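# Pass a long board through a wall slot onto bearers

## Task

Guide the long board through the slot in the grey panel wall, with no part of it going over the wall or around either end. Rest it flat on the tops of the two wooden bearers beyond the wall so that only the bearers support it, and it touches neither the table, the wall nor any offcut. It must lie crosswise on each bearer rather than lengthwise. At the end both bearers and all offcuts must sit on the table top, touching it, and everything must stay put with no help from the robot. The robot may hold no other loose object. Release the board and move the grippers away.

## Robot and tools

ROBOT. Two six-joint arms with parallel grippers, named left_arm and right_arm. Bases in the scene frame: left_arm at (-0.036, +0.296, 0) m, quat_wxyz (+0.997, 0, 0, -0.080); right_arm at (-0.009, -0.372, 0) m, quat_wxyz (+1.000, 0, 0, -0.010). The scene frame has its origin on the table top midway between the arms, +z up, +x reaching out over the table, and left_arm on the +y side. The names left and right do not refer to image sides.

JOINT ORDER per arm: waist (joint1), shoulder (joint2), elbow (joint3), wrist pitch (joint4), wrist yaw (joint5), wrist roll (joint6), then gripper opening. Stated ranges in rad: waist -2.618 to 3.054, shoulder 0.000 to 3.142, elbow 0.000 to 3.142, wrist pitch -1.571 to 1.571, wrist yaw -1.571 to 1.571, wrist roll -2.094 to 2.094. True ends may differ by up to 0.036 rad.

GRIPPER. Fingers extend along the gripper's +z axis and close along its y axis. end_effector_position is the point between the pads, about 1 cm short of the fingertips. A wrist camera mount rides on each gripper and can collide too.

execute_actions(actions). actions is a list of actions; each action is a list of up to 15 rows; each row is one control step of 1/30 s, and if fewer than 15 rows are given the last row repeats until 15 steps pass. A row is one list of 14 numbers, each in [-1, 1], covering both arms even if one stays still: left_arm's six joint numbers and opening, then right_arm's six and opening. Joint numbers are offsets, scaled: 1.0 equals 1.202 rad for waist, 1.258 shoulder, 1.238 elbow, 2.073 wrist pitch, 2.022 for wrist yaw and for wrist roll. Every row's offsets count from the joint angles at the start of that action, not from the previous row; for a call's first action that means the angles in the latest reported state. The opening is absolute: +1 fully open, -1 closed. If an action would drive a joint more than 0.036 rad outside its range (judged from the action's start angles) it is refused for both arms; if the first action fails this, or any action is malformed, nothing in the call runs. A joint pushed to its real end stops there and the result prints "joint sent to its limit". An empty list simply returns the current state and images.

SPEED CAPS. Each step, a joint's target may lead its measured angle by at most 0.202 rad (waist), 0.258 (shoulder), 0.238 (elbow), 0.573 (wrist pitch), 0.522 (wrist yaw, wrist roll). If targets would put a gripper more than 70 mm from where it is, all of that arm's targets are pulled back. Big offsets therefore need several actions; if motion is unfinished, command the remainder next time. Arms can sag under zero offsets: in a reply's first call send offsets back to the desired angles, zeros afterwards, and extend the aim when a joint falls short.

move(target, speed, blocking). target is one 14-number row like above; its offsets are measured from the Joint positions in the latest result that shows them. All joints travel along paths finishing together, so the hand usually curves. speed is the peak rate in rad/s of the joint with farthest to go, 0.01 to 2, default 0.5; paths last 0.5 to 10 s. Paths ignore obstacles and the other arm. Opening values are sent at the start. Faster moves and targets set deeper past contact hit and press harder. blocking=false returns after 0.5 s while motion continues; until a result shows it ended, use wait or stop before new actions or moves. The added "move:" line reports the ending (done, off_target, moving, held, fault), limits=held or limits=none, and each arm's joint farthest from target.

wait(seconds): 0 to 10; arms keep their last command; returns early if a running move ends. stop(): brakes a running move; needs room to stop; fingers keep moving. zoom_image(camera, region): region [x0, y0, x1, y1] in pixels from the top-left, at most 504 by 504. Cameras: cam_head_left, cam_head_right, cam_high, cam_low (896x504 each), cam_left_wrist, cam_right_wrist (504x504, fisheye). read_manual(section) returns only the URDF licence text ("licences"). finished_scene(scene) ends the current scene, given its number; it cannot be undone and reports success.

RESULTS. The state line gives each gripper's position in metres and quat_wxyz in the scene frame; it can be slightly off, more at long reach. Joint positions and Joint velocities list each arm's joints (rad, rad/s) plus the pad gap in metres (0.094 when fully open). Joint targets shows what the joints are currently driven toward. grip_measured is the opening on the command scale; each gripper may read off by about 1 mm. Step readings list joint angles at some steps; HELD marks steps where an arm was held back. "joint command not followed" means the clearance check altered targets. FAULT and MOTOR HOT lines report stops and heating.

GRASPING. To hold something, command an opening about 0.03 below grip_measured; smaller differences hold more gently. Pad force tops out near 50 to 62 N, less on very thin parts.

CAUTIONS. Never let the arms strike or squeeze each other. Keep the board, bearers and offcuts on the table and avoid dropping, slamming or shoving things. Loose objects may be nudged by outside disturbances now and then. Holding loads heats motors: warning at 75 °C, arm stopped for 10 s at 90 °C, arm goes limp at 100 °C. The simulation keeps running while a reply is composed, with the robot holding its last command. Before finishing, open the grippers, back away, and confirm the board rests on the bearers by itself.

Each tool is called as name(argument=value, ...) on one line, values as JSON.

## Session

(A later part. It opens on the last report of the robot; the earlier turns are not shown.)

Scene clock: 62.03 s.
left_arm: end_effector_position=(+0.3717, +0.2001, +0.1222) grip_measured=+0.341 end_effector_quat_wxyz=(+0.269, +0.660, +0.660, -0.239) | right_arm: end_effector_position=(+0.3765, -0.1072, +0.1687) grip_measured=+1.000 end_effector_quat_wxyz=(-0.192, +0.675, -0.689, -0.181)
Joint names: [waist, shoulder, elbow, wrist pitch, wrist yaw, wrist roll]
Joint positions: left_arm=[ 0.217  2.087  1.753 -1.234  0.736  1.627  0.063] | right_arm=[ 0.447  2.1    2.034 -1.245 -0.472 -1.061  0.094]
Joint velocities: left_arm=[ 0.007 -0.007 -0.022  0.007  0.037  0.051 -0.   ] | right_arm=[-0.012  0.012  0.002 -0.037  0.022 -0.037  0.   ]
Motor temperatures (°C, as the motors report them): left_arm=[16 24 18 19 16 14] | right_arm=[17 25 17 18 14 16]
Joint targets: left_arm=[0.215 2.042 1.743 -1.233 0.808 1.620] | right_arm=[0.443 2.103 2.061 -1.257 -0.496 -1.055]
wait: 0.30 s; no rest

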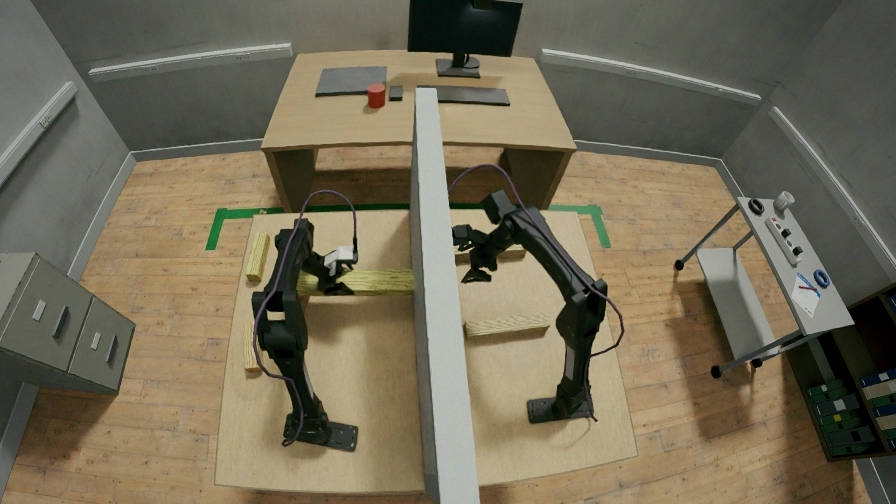

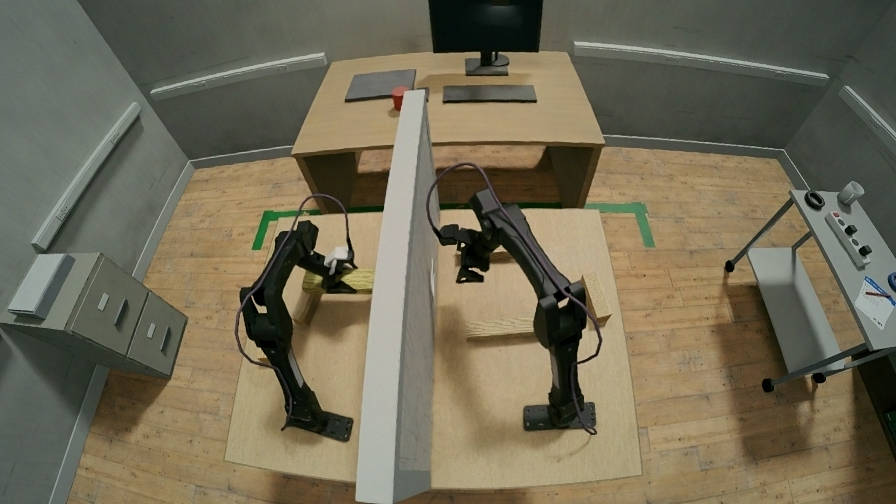

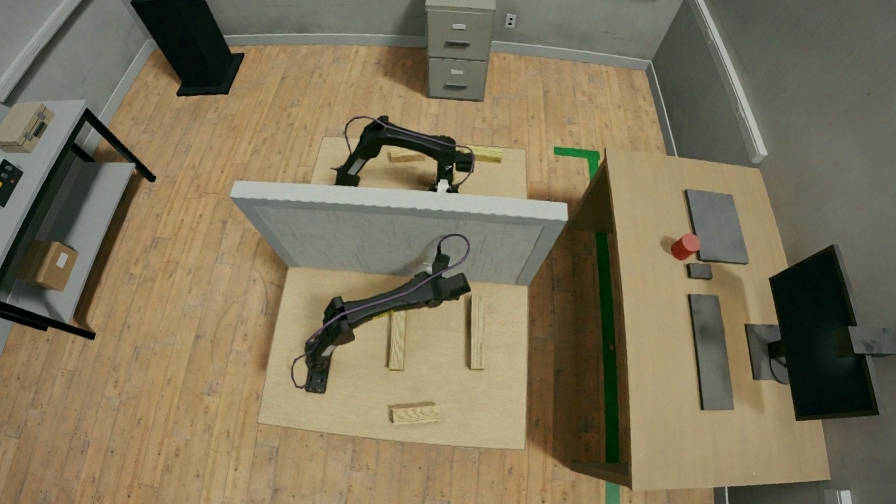

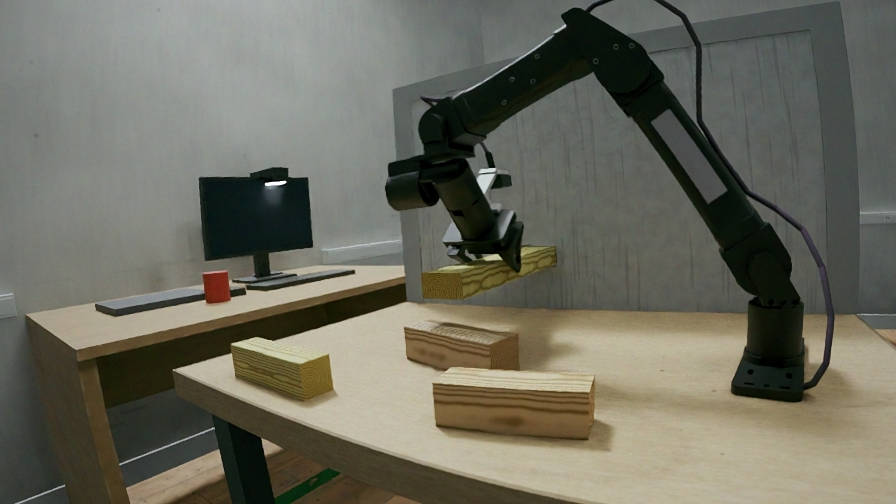

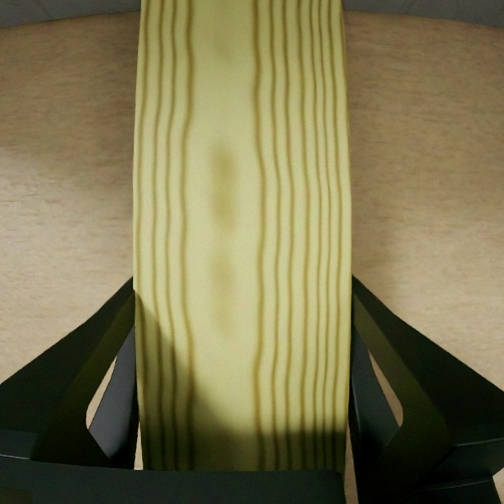

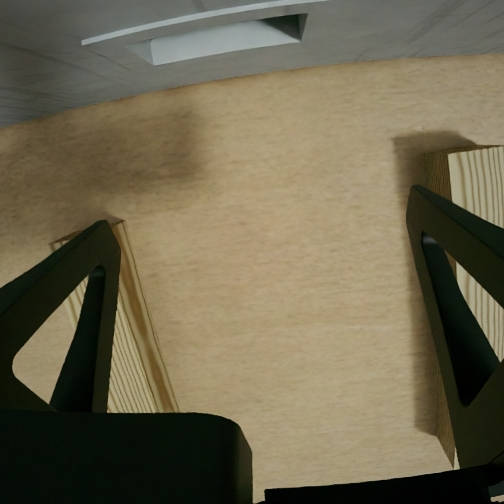

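execute_actions(actions=[[[-0.0193,-0.0419,-0.0174,0.0061,0.0317,-0.0104,0.05,-0.0033,0.0024,0.0226,-0.0058,-0.0119,0.002,1],[-0.0269,-0.0433,-0.0180,0.0128,0.0317,-0.0186,0.05,-0.0033,0.0024,0.0226,-0.0058,-0.0119,0.002,1],[-0.0362,-0.0439,-0.0184,0.0208,0.0317,-0.0283,0.05,-0.0033,0.0024,0.0226,-0.0058,-0.0119,0.002,1],[-0.0438,-0.0466,-0.0220,0.0299,0.0317,-0.0393,0.05,-0.0033,0.0024,0.0226,-0.0058,-0.0119,0.002,1],[-0.0472,-0.0482,-0.0244,0.0347,0.0317,-0.0448,0.05,-0.0033,0.0024,0.0226,-0.0058,-0.0119,0.002,1],[-0.0539,-0.0503,-0.0273,0.0394,0.0317,-0.0503,0.05,-0.0033,0.0024,0.0226,-0.0058,-0.0119,0.002,1],[-0.0607,-0.0524,-0.0303,0.0441,0.0317,-0.0559,0.05,-0.0033,0.0024,0.0226,-0.0058,-0.0119,0.002,1],[-0.0675,-0.0544,-0.0333,0.0489,0.0317,-0.0614,0.05,-0.0033,0.0024,0.0226,-0.0058,-0.0119,0.002,1],[-0.0742,-0.0565,-0.0362,0.0536,0.0317,-0.0669,0.05,-0.0033,0.0024,0.0226,-0.0058,-0.0119,0.002,1],[-0.0810,-0.0586,-0.0392,0.0584,0.0317,-0.0724,0.05,-0.0033,0.0024,0.0226,-0.0058,-0.0119,0.002,1],[-0.0877,-0.0606,-0.0421,0.0631,0.0317,-0.0779,0.05,-0.0033,0.0024,0.0226,-0.0058,-0.0119,0.002,1],[-0.0911,-0.0623,-0.0445,0.0678,0.0317,-0.0834,0.05,-0.0033,0.0024,0.0226,-0.0058,-0.0119,0.002,1],[-0.0884,-0.0619,-0.0444,0.0670,0.0317,-0.0820,0.05,-0.0033,0.0024,0.0226,-0.0058,-0.0119,0.002,1],[-0.0877,-0.0617,-0.0444,0.0650,0.0317,-0.0793,0.05,-0.0033,0.0024,0.0226,-0.0058,-0.0119,0.002,1],[-0.0857,-0.0609,-0.0436,0.0574,0.0317,-0.0696,0.05,-0.0033,0.0024,0.0226,-0.0058,-0.0119,0.002,1]]])

wait(seconds=0.2)

zoom_image(camera="cam_low", region=[480, 210, 600, 300])

Scene clock: 64.83 s.
left_arm: end_effector_position=(+0.3708, +0.1560, +0.1237) grip_measured=+0.341 end_effector_quat_wxyz=(+0.271, +0.664, +0.655, -0.239) | right_arm: end_effector_position=(+0.3765, -0.1072, +0.1687) grip_measured=+1.000 end_effector_quat_wxyz=(-0.192, +0.675, -0.689, -0.181)
Joint names: [waist, shoulder, elbow, wrist pitch, wrist yaw, wrist roll]
Joint positions: left_arm=[ 0.108  2.055  1.708 -1.124  0.734  1.493  0.063] | right_arm=[ 0.447  2.1    2.034 -1.245 -0.472 -1.061  0.094]
Joint velocities: left_arm=[-0.037 -0.007  0.017 -0.022  0.007 -0.066 -0.001] | right_arm=[ 0.002 -0.002 -0.007  0.007 -0.037 -0.081  0.   ]
Motor temperatures (°C, as the motors report them): left_arm=[16 24 18 19 16 14] | right_arm=[17 25 17 18 14 16]
Joint targets: left_arm=[0.114 2.010 1.699 -1.115 0.800 1.486] | right_arm=[0.443 2.103 2.061 -1.257 -0.496 -1.057]
Step readings (joint positions):
0: left_arm=[0.217 2.087 1.753 -1.233 0.736 1.625] | right_arm=[0.447 2.100 2.034 -1.245 -0.472 -1.061]
1: left_arm=[0.216 2.086 1.751 -1.231 0.736 1.623] | right_arm=[0.447 2.100 2.034 -1.245 -0.472 -1.061]
2: left_arm=[0.213 2.084 1.747 -1.225 0.735 1.618] | right_arm=[0.447 2.100 2.034 -1.245 -0.472 -1.061]
4: left_arm=[0.201 2.080 1.739 -1.212 0.734 1.599] | right_arm=[0.447 2.100 2.034 -1.245 -0.472 -1.061]
8: left_arm=[0.160 2.070 1.726 -1.174 0.734 1.555] | right_arm=[0.447 2.100 2.034 -1.245 -0.472 -1.061]
15: Joint positions above

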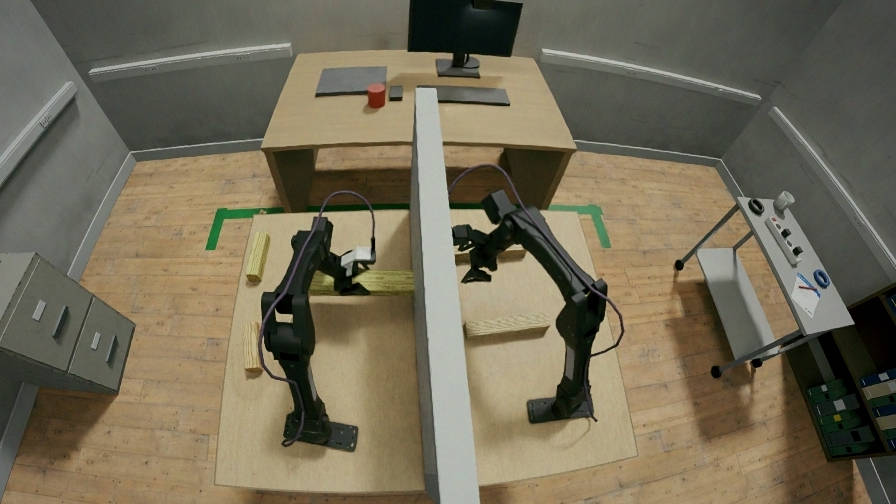

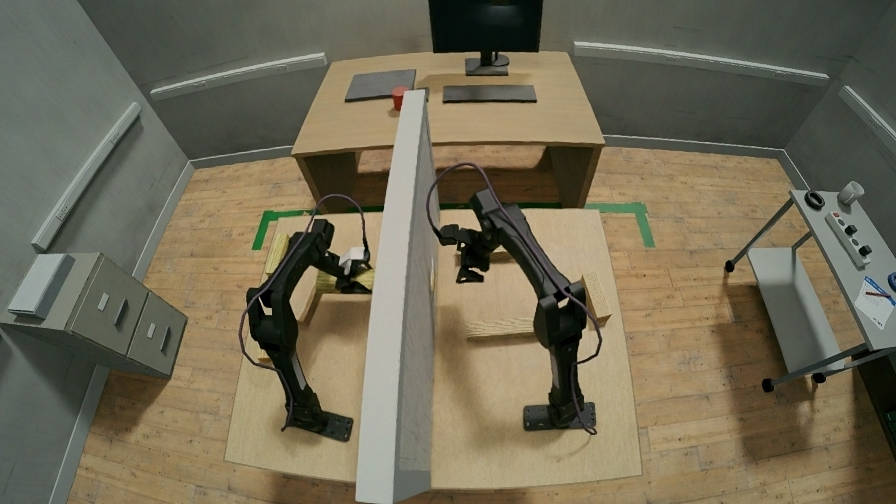

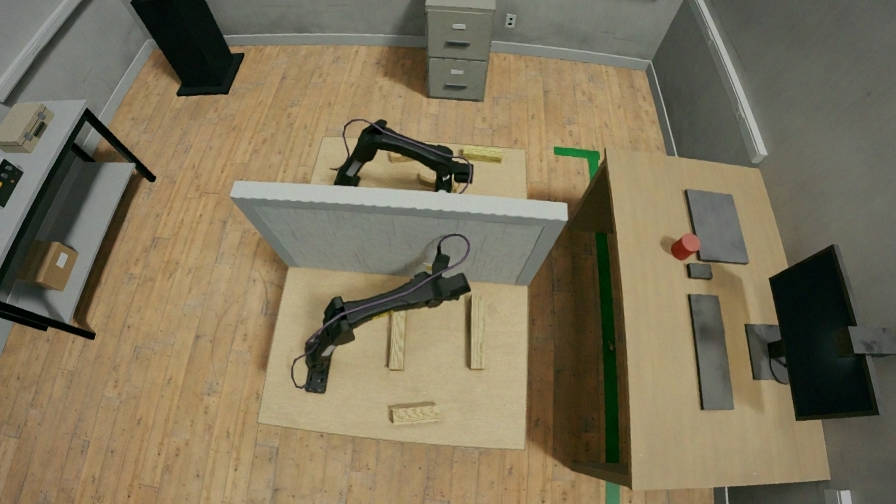

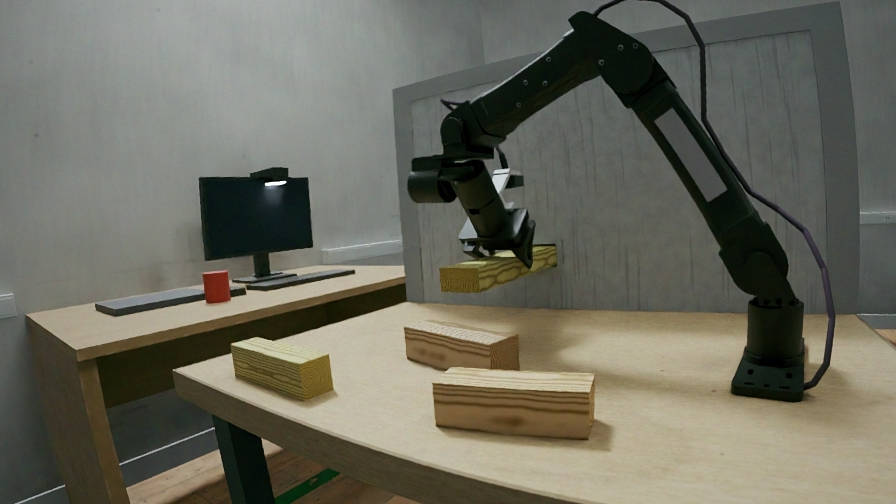

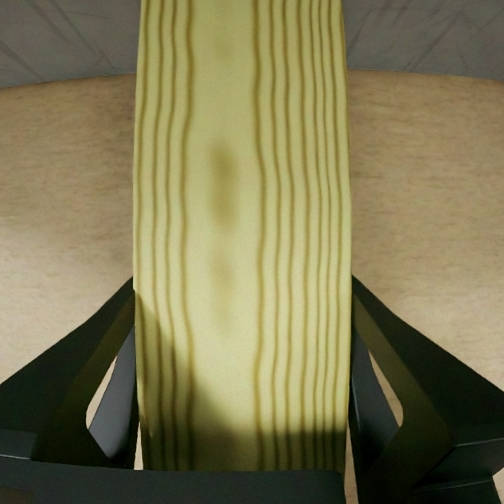

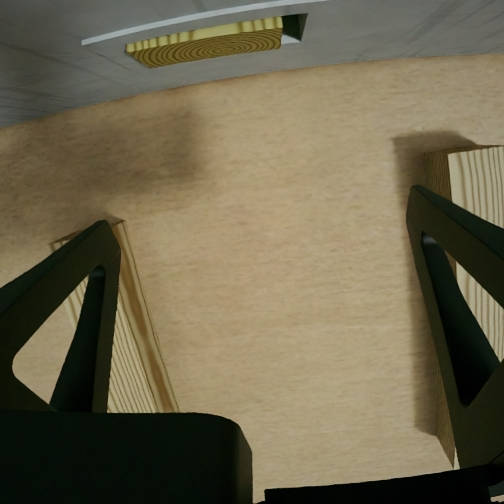

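Scene clock: 65.03 s.
left_arm: end_effector_position=(+0.3710, +0.1561, +0.1237) grip_measured=+0.341 end_effector_quat_wxyz=(+0.272, +0.663, +0.655, -0.239) | right_arm: end_effector_position=(+0.3765, -0.1072, +0.1687) grip_measured=+1.000 end_effector_quat_wxyz=(-0.192, +0.675, -0.689, -0.181)
Joint names: [waist, shoulder, elbow, wrist pitch, wrist yaw, wrist roll]
Joint positions: left_arm=[ 0.109  2.055  1.708 -1.123  0.734  1.492  0.063] | right_arm=[ 0.447  2.1    2.034 -1.245 -0.472 -1.061  0.094]
Joint velocities: left_arm=[-0.017 -0.007 -0.012  0.037  0.007 -0.037 -0.001] | right_arm=[ 0.012 -0.012  0.007  0.022  0.037  0.007  0.   ]
Motor temperatures (°C, as the motors report them): left_arm=[16 24 18 19 16 14] | right_arm=[17 25 17 18 14 16]
Joint targets: left_arm=[0.114 2.010 1.699 -1.115 0.800 1.486] | right_arm=[0.443 2.103 2.061 -1.257 -0.496 -1.057]
wait: 0.20 s; at rest by 0.17 s

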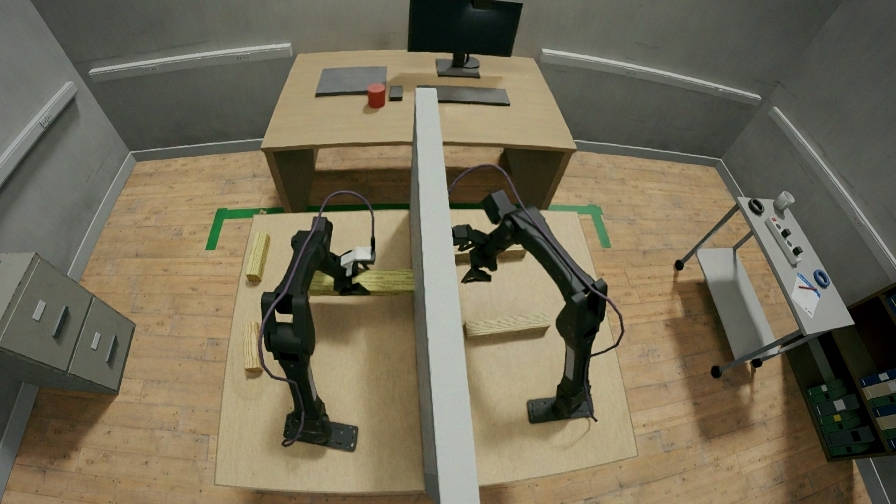

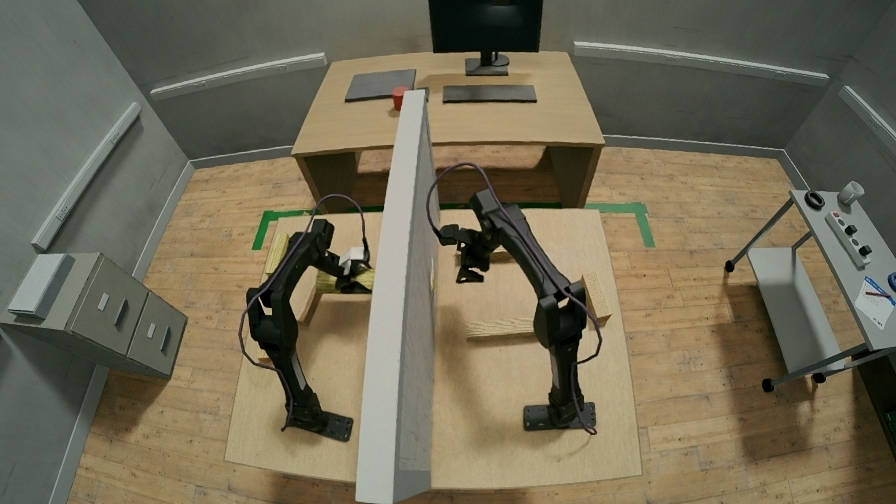

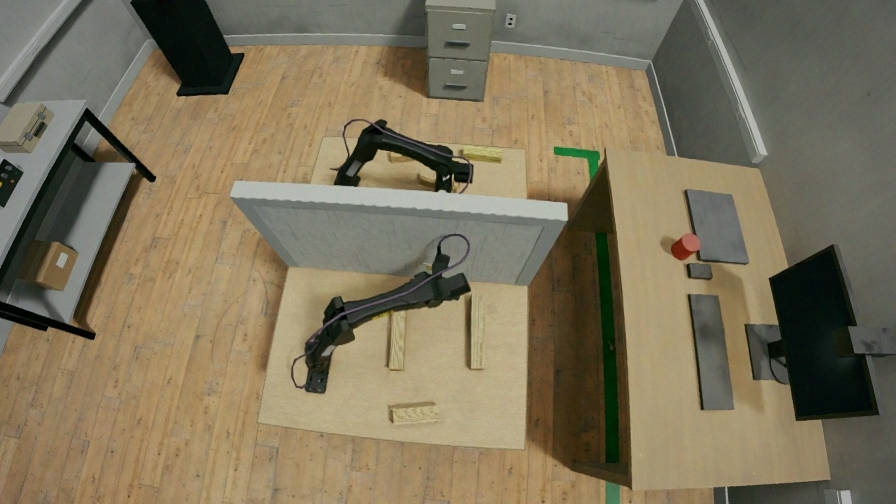

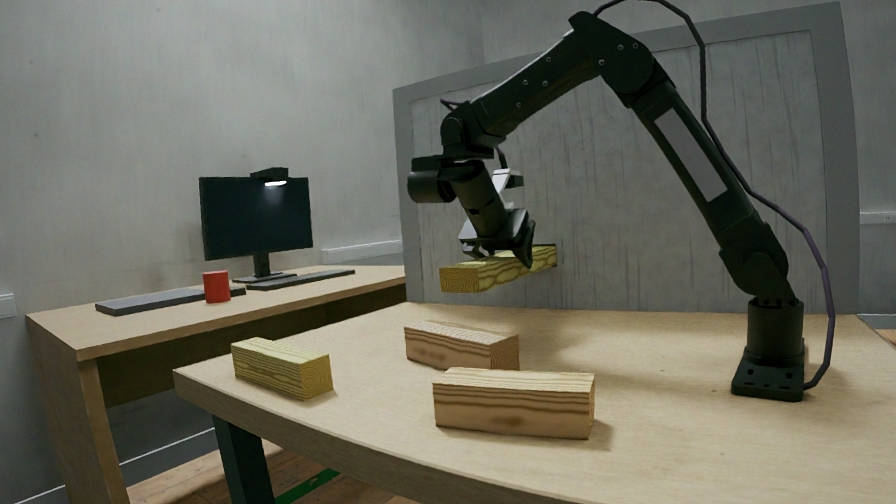

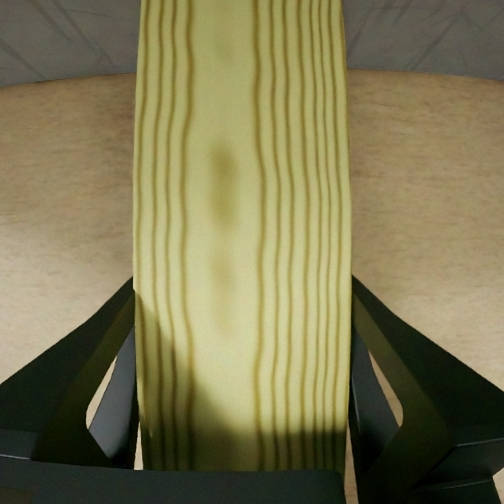

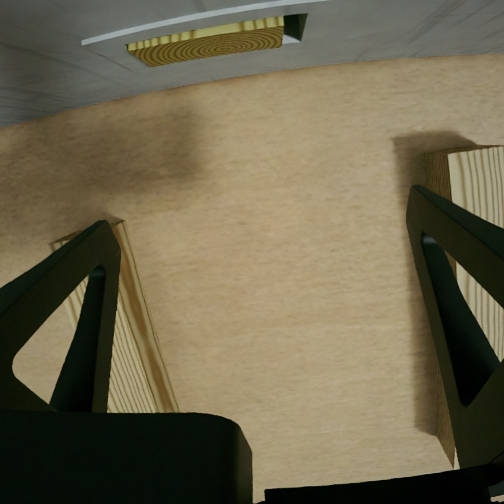

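Region (480, 210, 600, 300) of cam_low's 896x504 image, scaled by 4.200, with more detail than that image has; it fills the top 378 rows of this view, and the rest is white.

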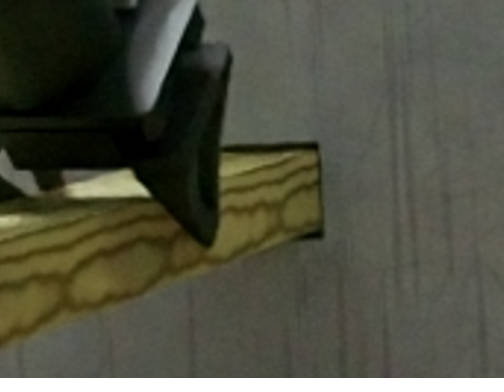

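execute_actions(actions=[[[-0.0351,-0.0199,0.0121,0.0100,0.0307,-0.0124,0.05,-0.0033,0.0024,0.0226,-0.0058,-0.0119,0.002,1],[-0.0346,-0.0199,0.0121,0.0186,0.0307,-0.0256,0.05,-0.0033,0.0024,0.0226,-0.0058,-0.0119,0.002,1],[-0.0440,-0.0199,0.0121,0.0271,0.0307,-0.0388,0.05,-0.0033,0.0024,0.0226,-0.0058,-0.0119,0.002,1],[-0.0448,-0.0199,0.0121,0.0368,0.0307,-0.0524,0.05,-0.0033,0.0024,0.0226,-0.0058,-0.0119,0.002,1],[-0.0472,-0.0199,0.0121,0.0416,0.0256,-0.0599,0.05,-0.0033,0.0024,0.0226,-0.0058,-0.0119,0.002,1],[-0.0554,-0.0199,0.0121,0.0462,0.0240,-0.0659,0.05,-0.0033,0.0024,0.0226,-0.0058,-0.0119,0.002,1],[-0.0632,-0.0199,0.0121,0.0489,0.0230,-0.0698,0.05,-0.0033,0.0024,0.0226,-0.0058,-0.0119,0.002,1],[-0.0711,-0.0199,0.0121,0.0526,0.0226,-0.0747,0.05,-0.0033,0.0024,0.0226,-0.0058,-0.0119,0.002,1],[-0.0789,-0.0199,0.0121,0.0570,0.0221,-0.0810,0.05,-0.0033,0.0024,0.0226,-0.0058,-0.0119,0.002,1],[-0.0867,-0.0199,0.0121,0.0615,0.0213,-0.0871,0.05,-0.0033,0.0024,0.0226,-0.0058,-0.0119,0.002,1],[-0.0946,-0.0199,0.0121,0.0658,0.0205,-0.0933,0.05,-0.0033,0.0024,0.0226,-0.0058,-0.0119,0.002,1],[-0.0953,-0.0199,0.0121,0.0703,0.0196,-0.0996,0.05,-0.0033,0.0024,0.0226,-0.0058,-0.0119,0.002,1],[-0.0899,-0.0199,0.0121,0.0695,0.0194,-0.0980,0.05,-0.0033,0.0024,0.0226,-0.0058,-0.0119,0.002,1],[-0.0904,-0.0199,0.0121,0.0677,0.0199,-0.0948,0.05,-0.0033,0.0024,0.0226,-0.0058,-0.0119,0.002,1],[-0.0920,-0.0199,0.0121,0.0608,0.0210,-0.0840,0.05,-0.0033,0.0024,0.0226,-0.0058,-0.0119,0.002,1]]])

wait(seconds=0.2)

zoom_image(camera="cam_low", region=[480, 210, 600, 300])

Scene clock: 68.57 s.
left_arm: end_effector_position=(+0.3745, +0.1087, +0.1259) grip_measured=+0.341 end_effector_quat_wxyz=(+0.275, +0.659, +0.657, -0.241) | right_arm: end_effector_position=(+0.3765, -0.1072, +0.1687) grip_measured=+1.000 end_effector_quat_wxyz=(-0.192, +0.675, -0.689, -0.181)
Joint names: [waist, shoulder, elbow, wrist pitch, wrist yaw, wrist roll]
Joint positions: left_arm=[-0.005  2.055  1.708 -1.015  0.725  1.33   0.063] | right_arm=[ 0.447  2.1    2.034 -1.245 -0.472 -1.061  0.094]
Joint velocities: left_arm=[-0.042 -0.017 -0.007 -0.007  0.007 -0.037  0.001] | right_arm=[-0.027 -0.007 -0.007  0.022  0.022 -0.051  0.   ]
Motor temperatures (°C, as the motors report them): left_arm=[16 25 18 18 16 14] | right_arm=[17 25 18 18 14 16]
Joint targets: left_arm=[-0.002 2.030 1.723 -0.997 0.777 1.322] | right_arm=[0.443 2.103 2.061 -1.257 -0.496 -1.057]
Step readings (joint positions):
0: left_arm=[0.109 2.055 1.708 -1.123 0.734 1.492] | right_arm=[0.447 2.100 2.034 -1.245 -0.472 -1.061]
1: left_arm=[0.106 2.055 1.708 -1.122 0.734 1.489] | right_arm=[0.447 2.100 2.034 -1.245 -0.472 -1.061]
2: left_arm=[0.101 2.055 1.708 -1.118 0.732 1.481] | right_arm=[0.447 2.100 2.034 -1.245 -0.472 -1.061]
4: left_arm=[0.085 2.055 1.708 -1.103 0.731 1.455] | right_arm=[0.447 2.100 2.034 -1.245 -0.472 -1.061]
8: left_arm=[0.046 2.055 1.708 -1.063 0.729 1.398] | right_arm=[0.447 2.100 2.034 -1.245 -0.472 -1.061]
15: Joint positions above

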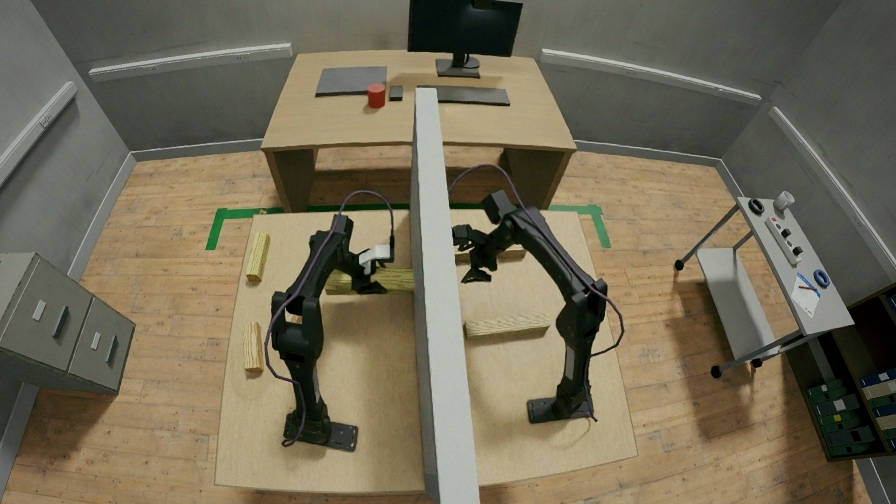

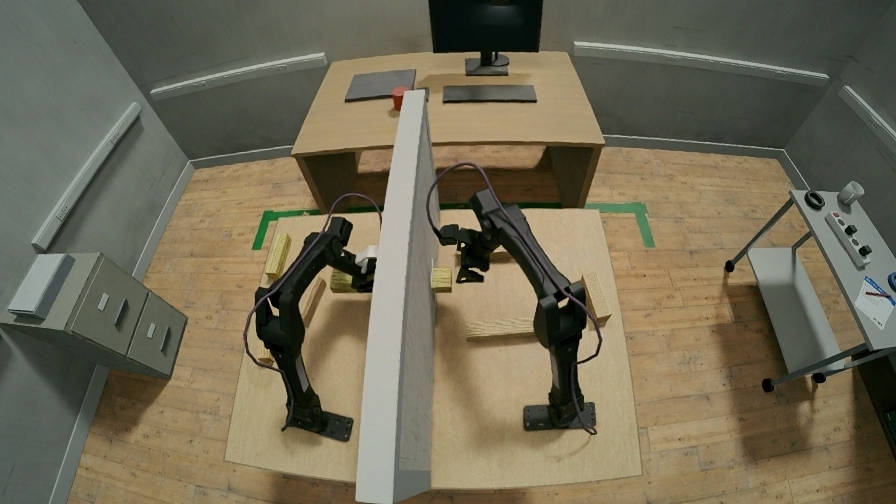

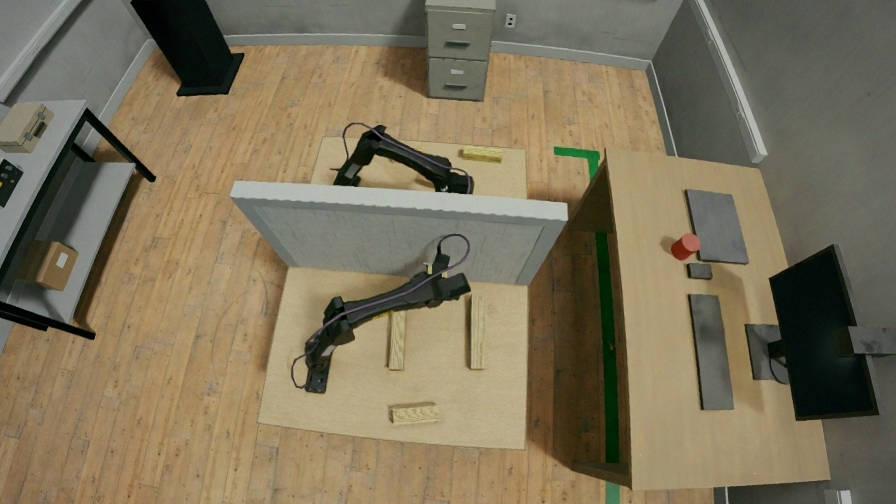

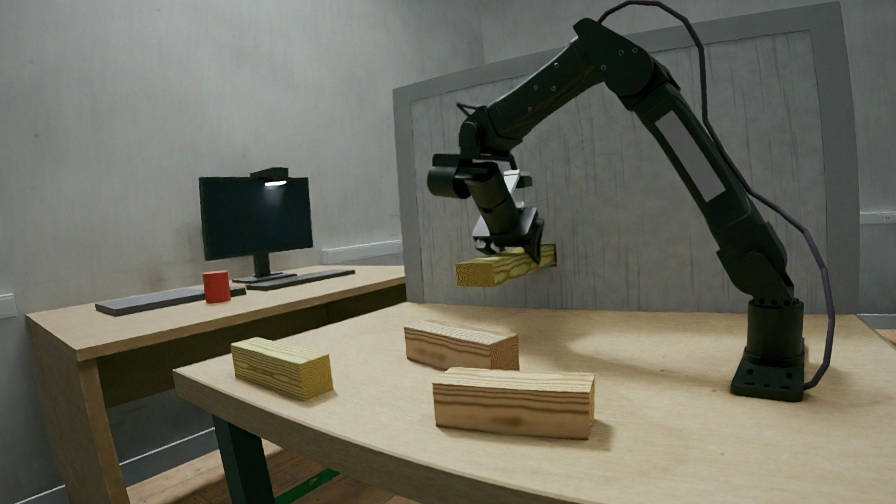

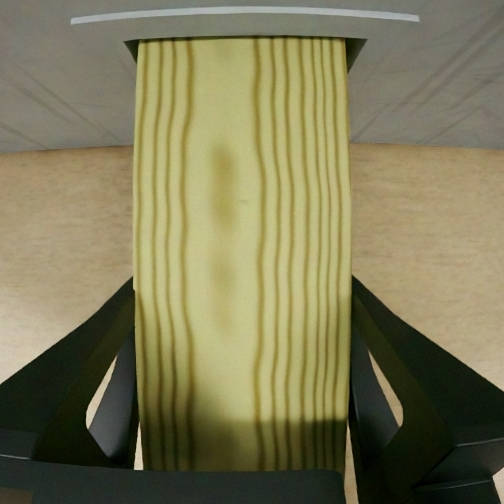

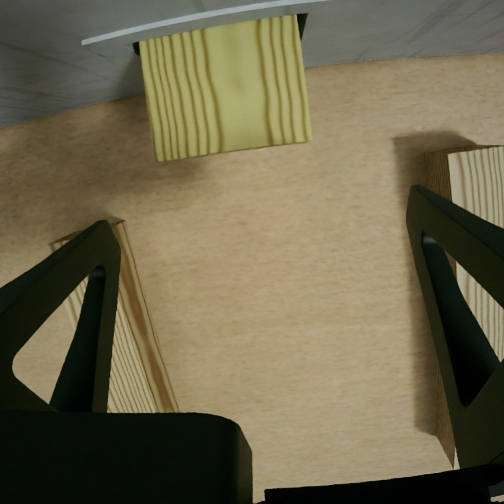

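Scene clock: 68.77 s.
left_arm: end_effector_position=(+0.3747, +0.1088, +0.1257) grip_measured=+0.341 end_effector_quat_wxyz=(+0.275, +0.659, +0.657, -0.240) | right_arm: end_effector_position=(+0.3765, -0.1072, +0.1687) grip_measured=+1.000 end_effector_quat_wxyz=(-0.192, +0.675, -0.689, -0.181)
Joint names: [waist, shoulder, elbow, wrist pitch, wrist yaw, wrist roll]
Joint positions: left_arm=[-0.005  2.055  1.708 -1.014  0.722  1.329  0.063] | right_arm=[ 0.447  2.1    2.034 -1.245 -0.472 -1.061  0.094]
Joint velocities: left_arm=[ 0.002  0.012 -0.012  0.081 -0.022 -0.051  0.   ] | right_arm=[-0.012  0.002 -0.007  0.037 -0.022  0.037  0.   ]
Motor temperatures (°C, as the motors report them): left_arm=[16 25 18 18 16 14] | right_arm=[17 25 18 18 14 16]
Joint targets: left_arm=[-0.002 2.030 1.723 -0.997 0.777 1.322] | right_arm=[0.443 2.103 2.061 -1.257 -0.496 -1.057]
wait: 0.20 s; no rest

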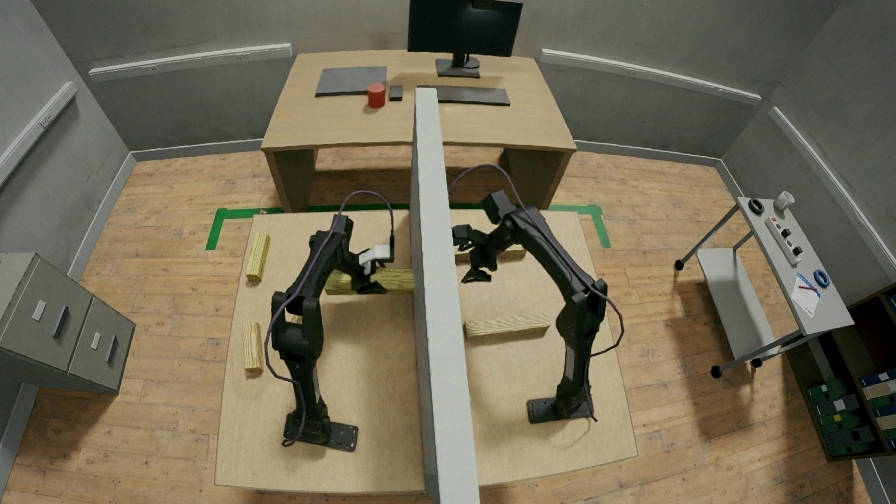

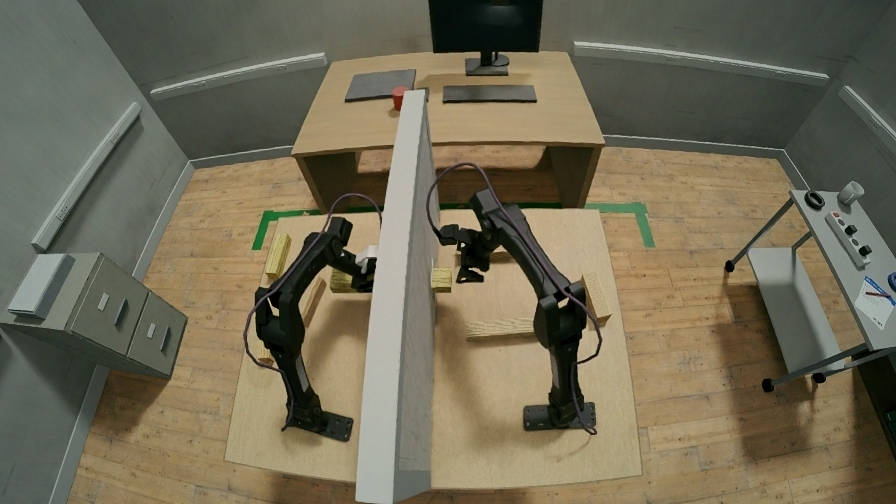

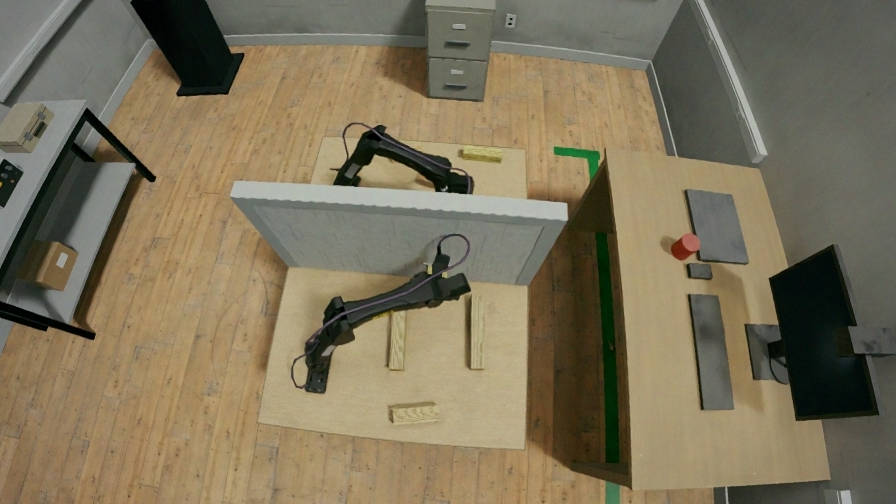

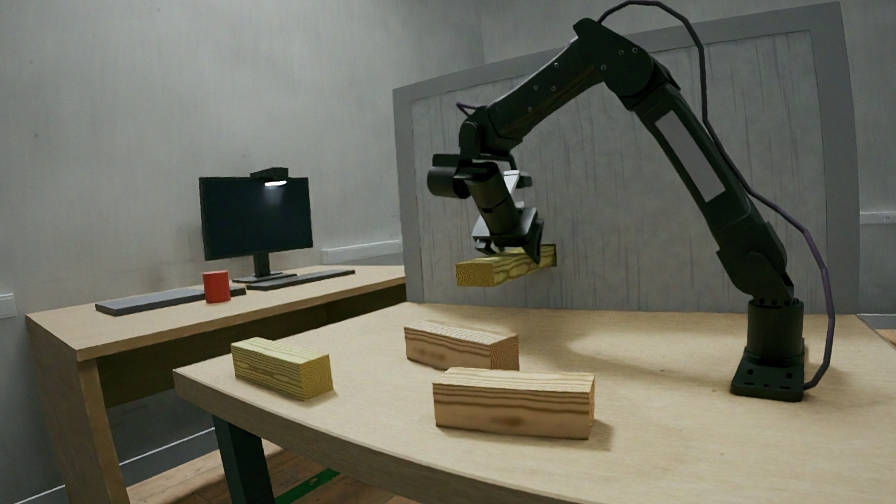

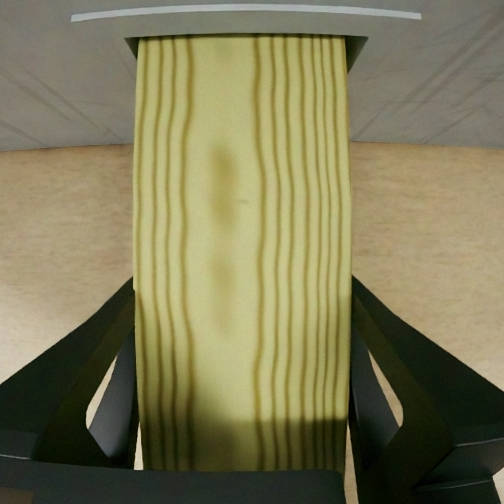

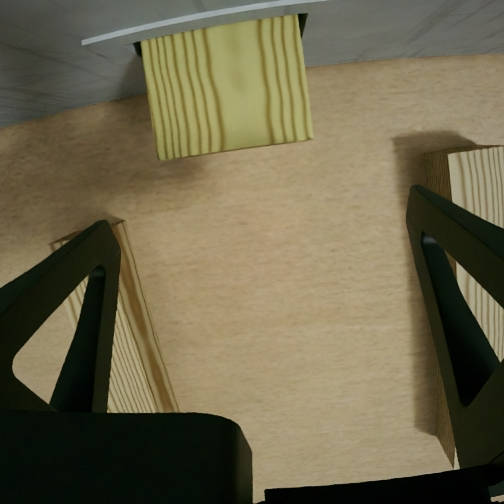

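Region (480, 210, 600, 300) of cam_low's 896x504 image, scaled by 4.200, with more detail than that image has; it fills the top 378 rows of this view, and the rest is white.

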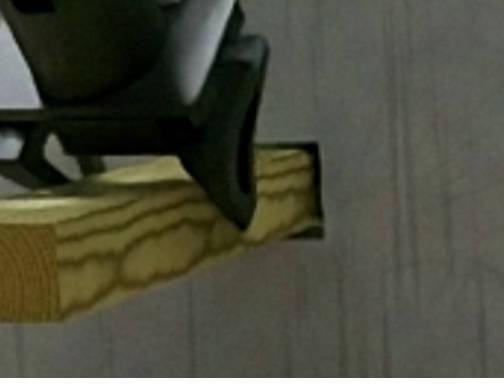

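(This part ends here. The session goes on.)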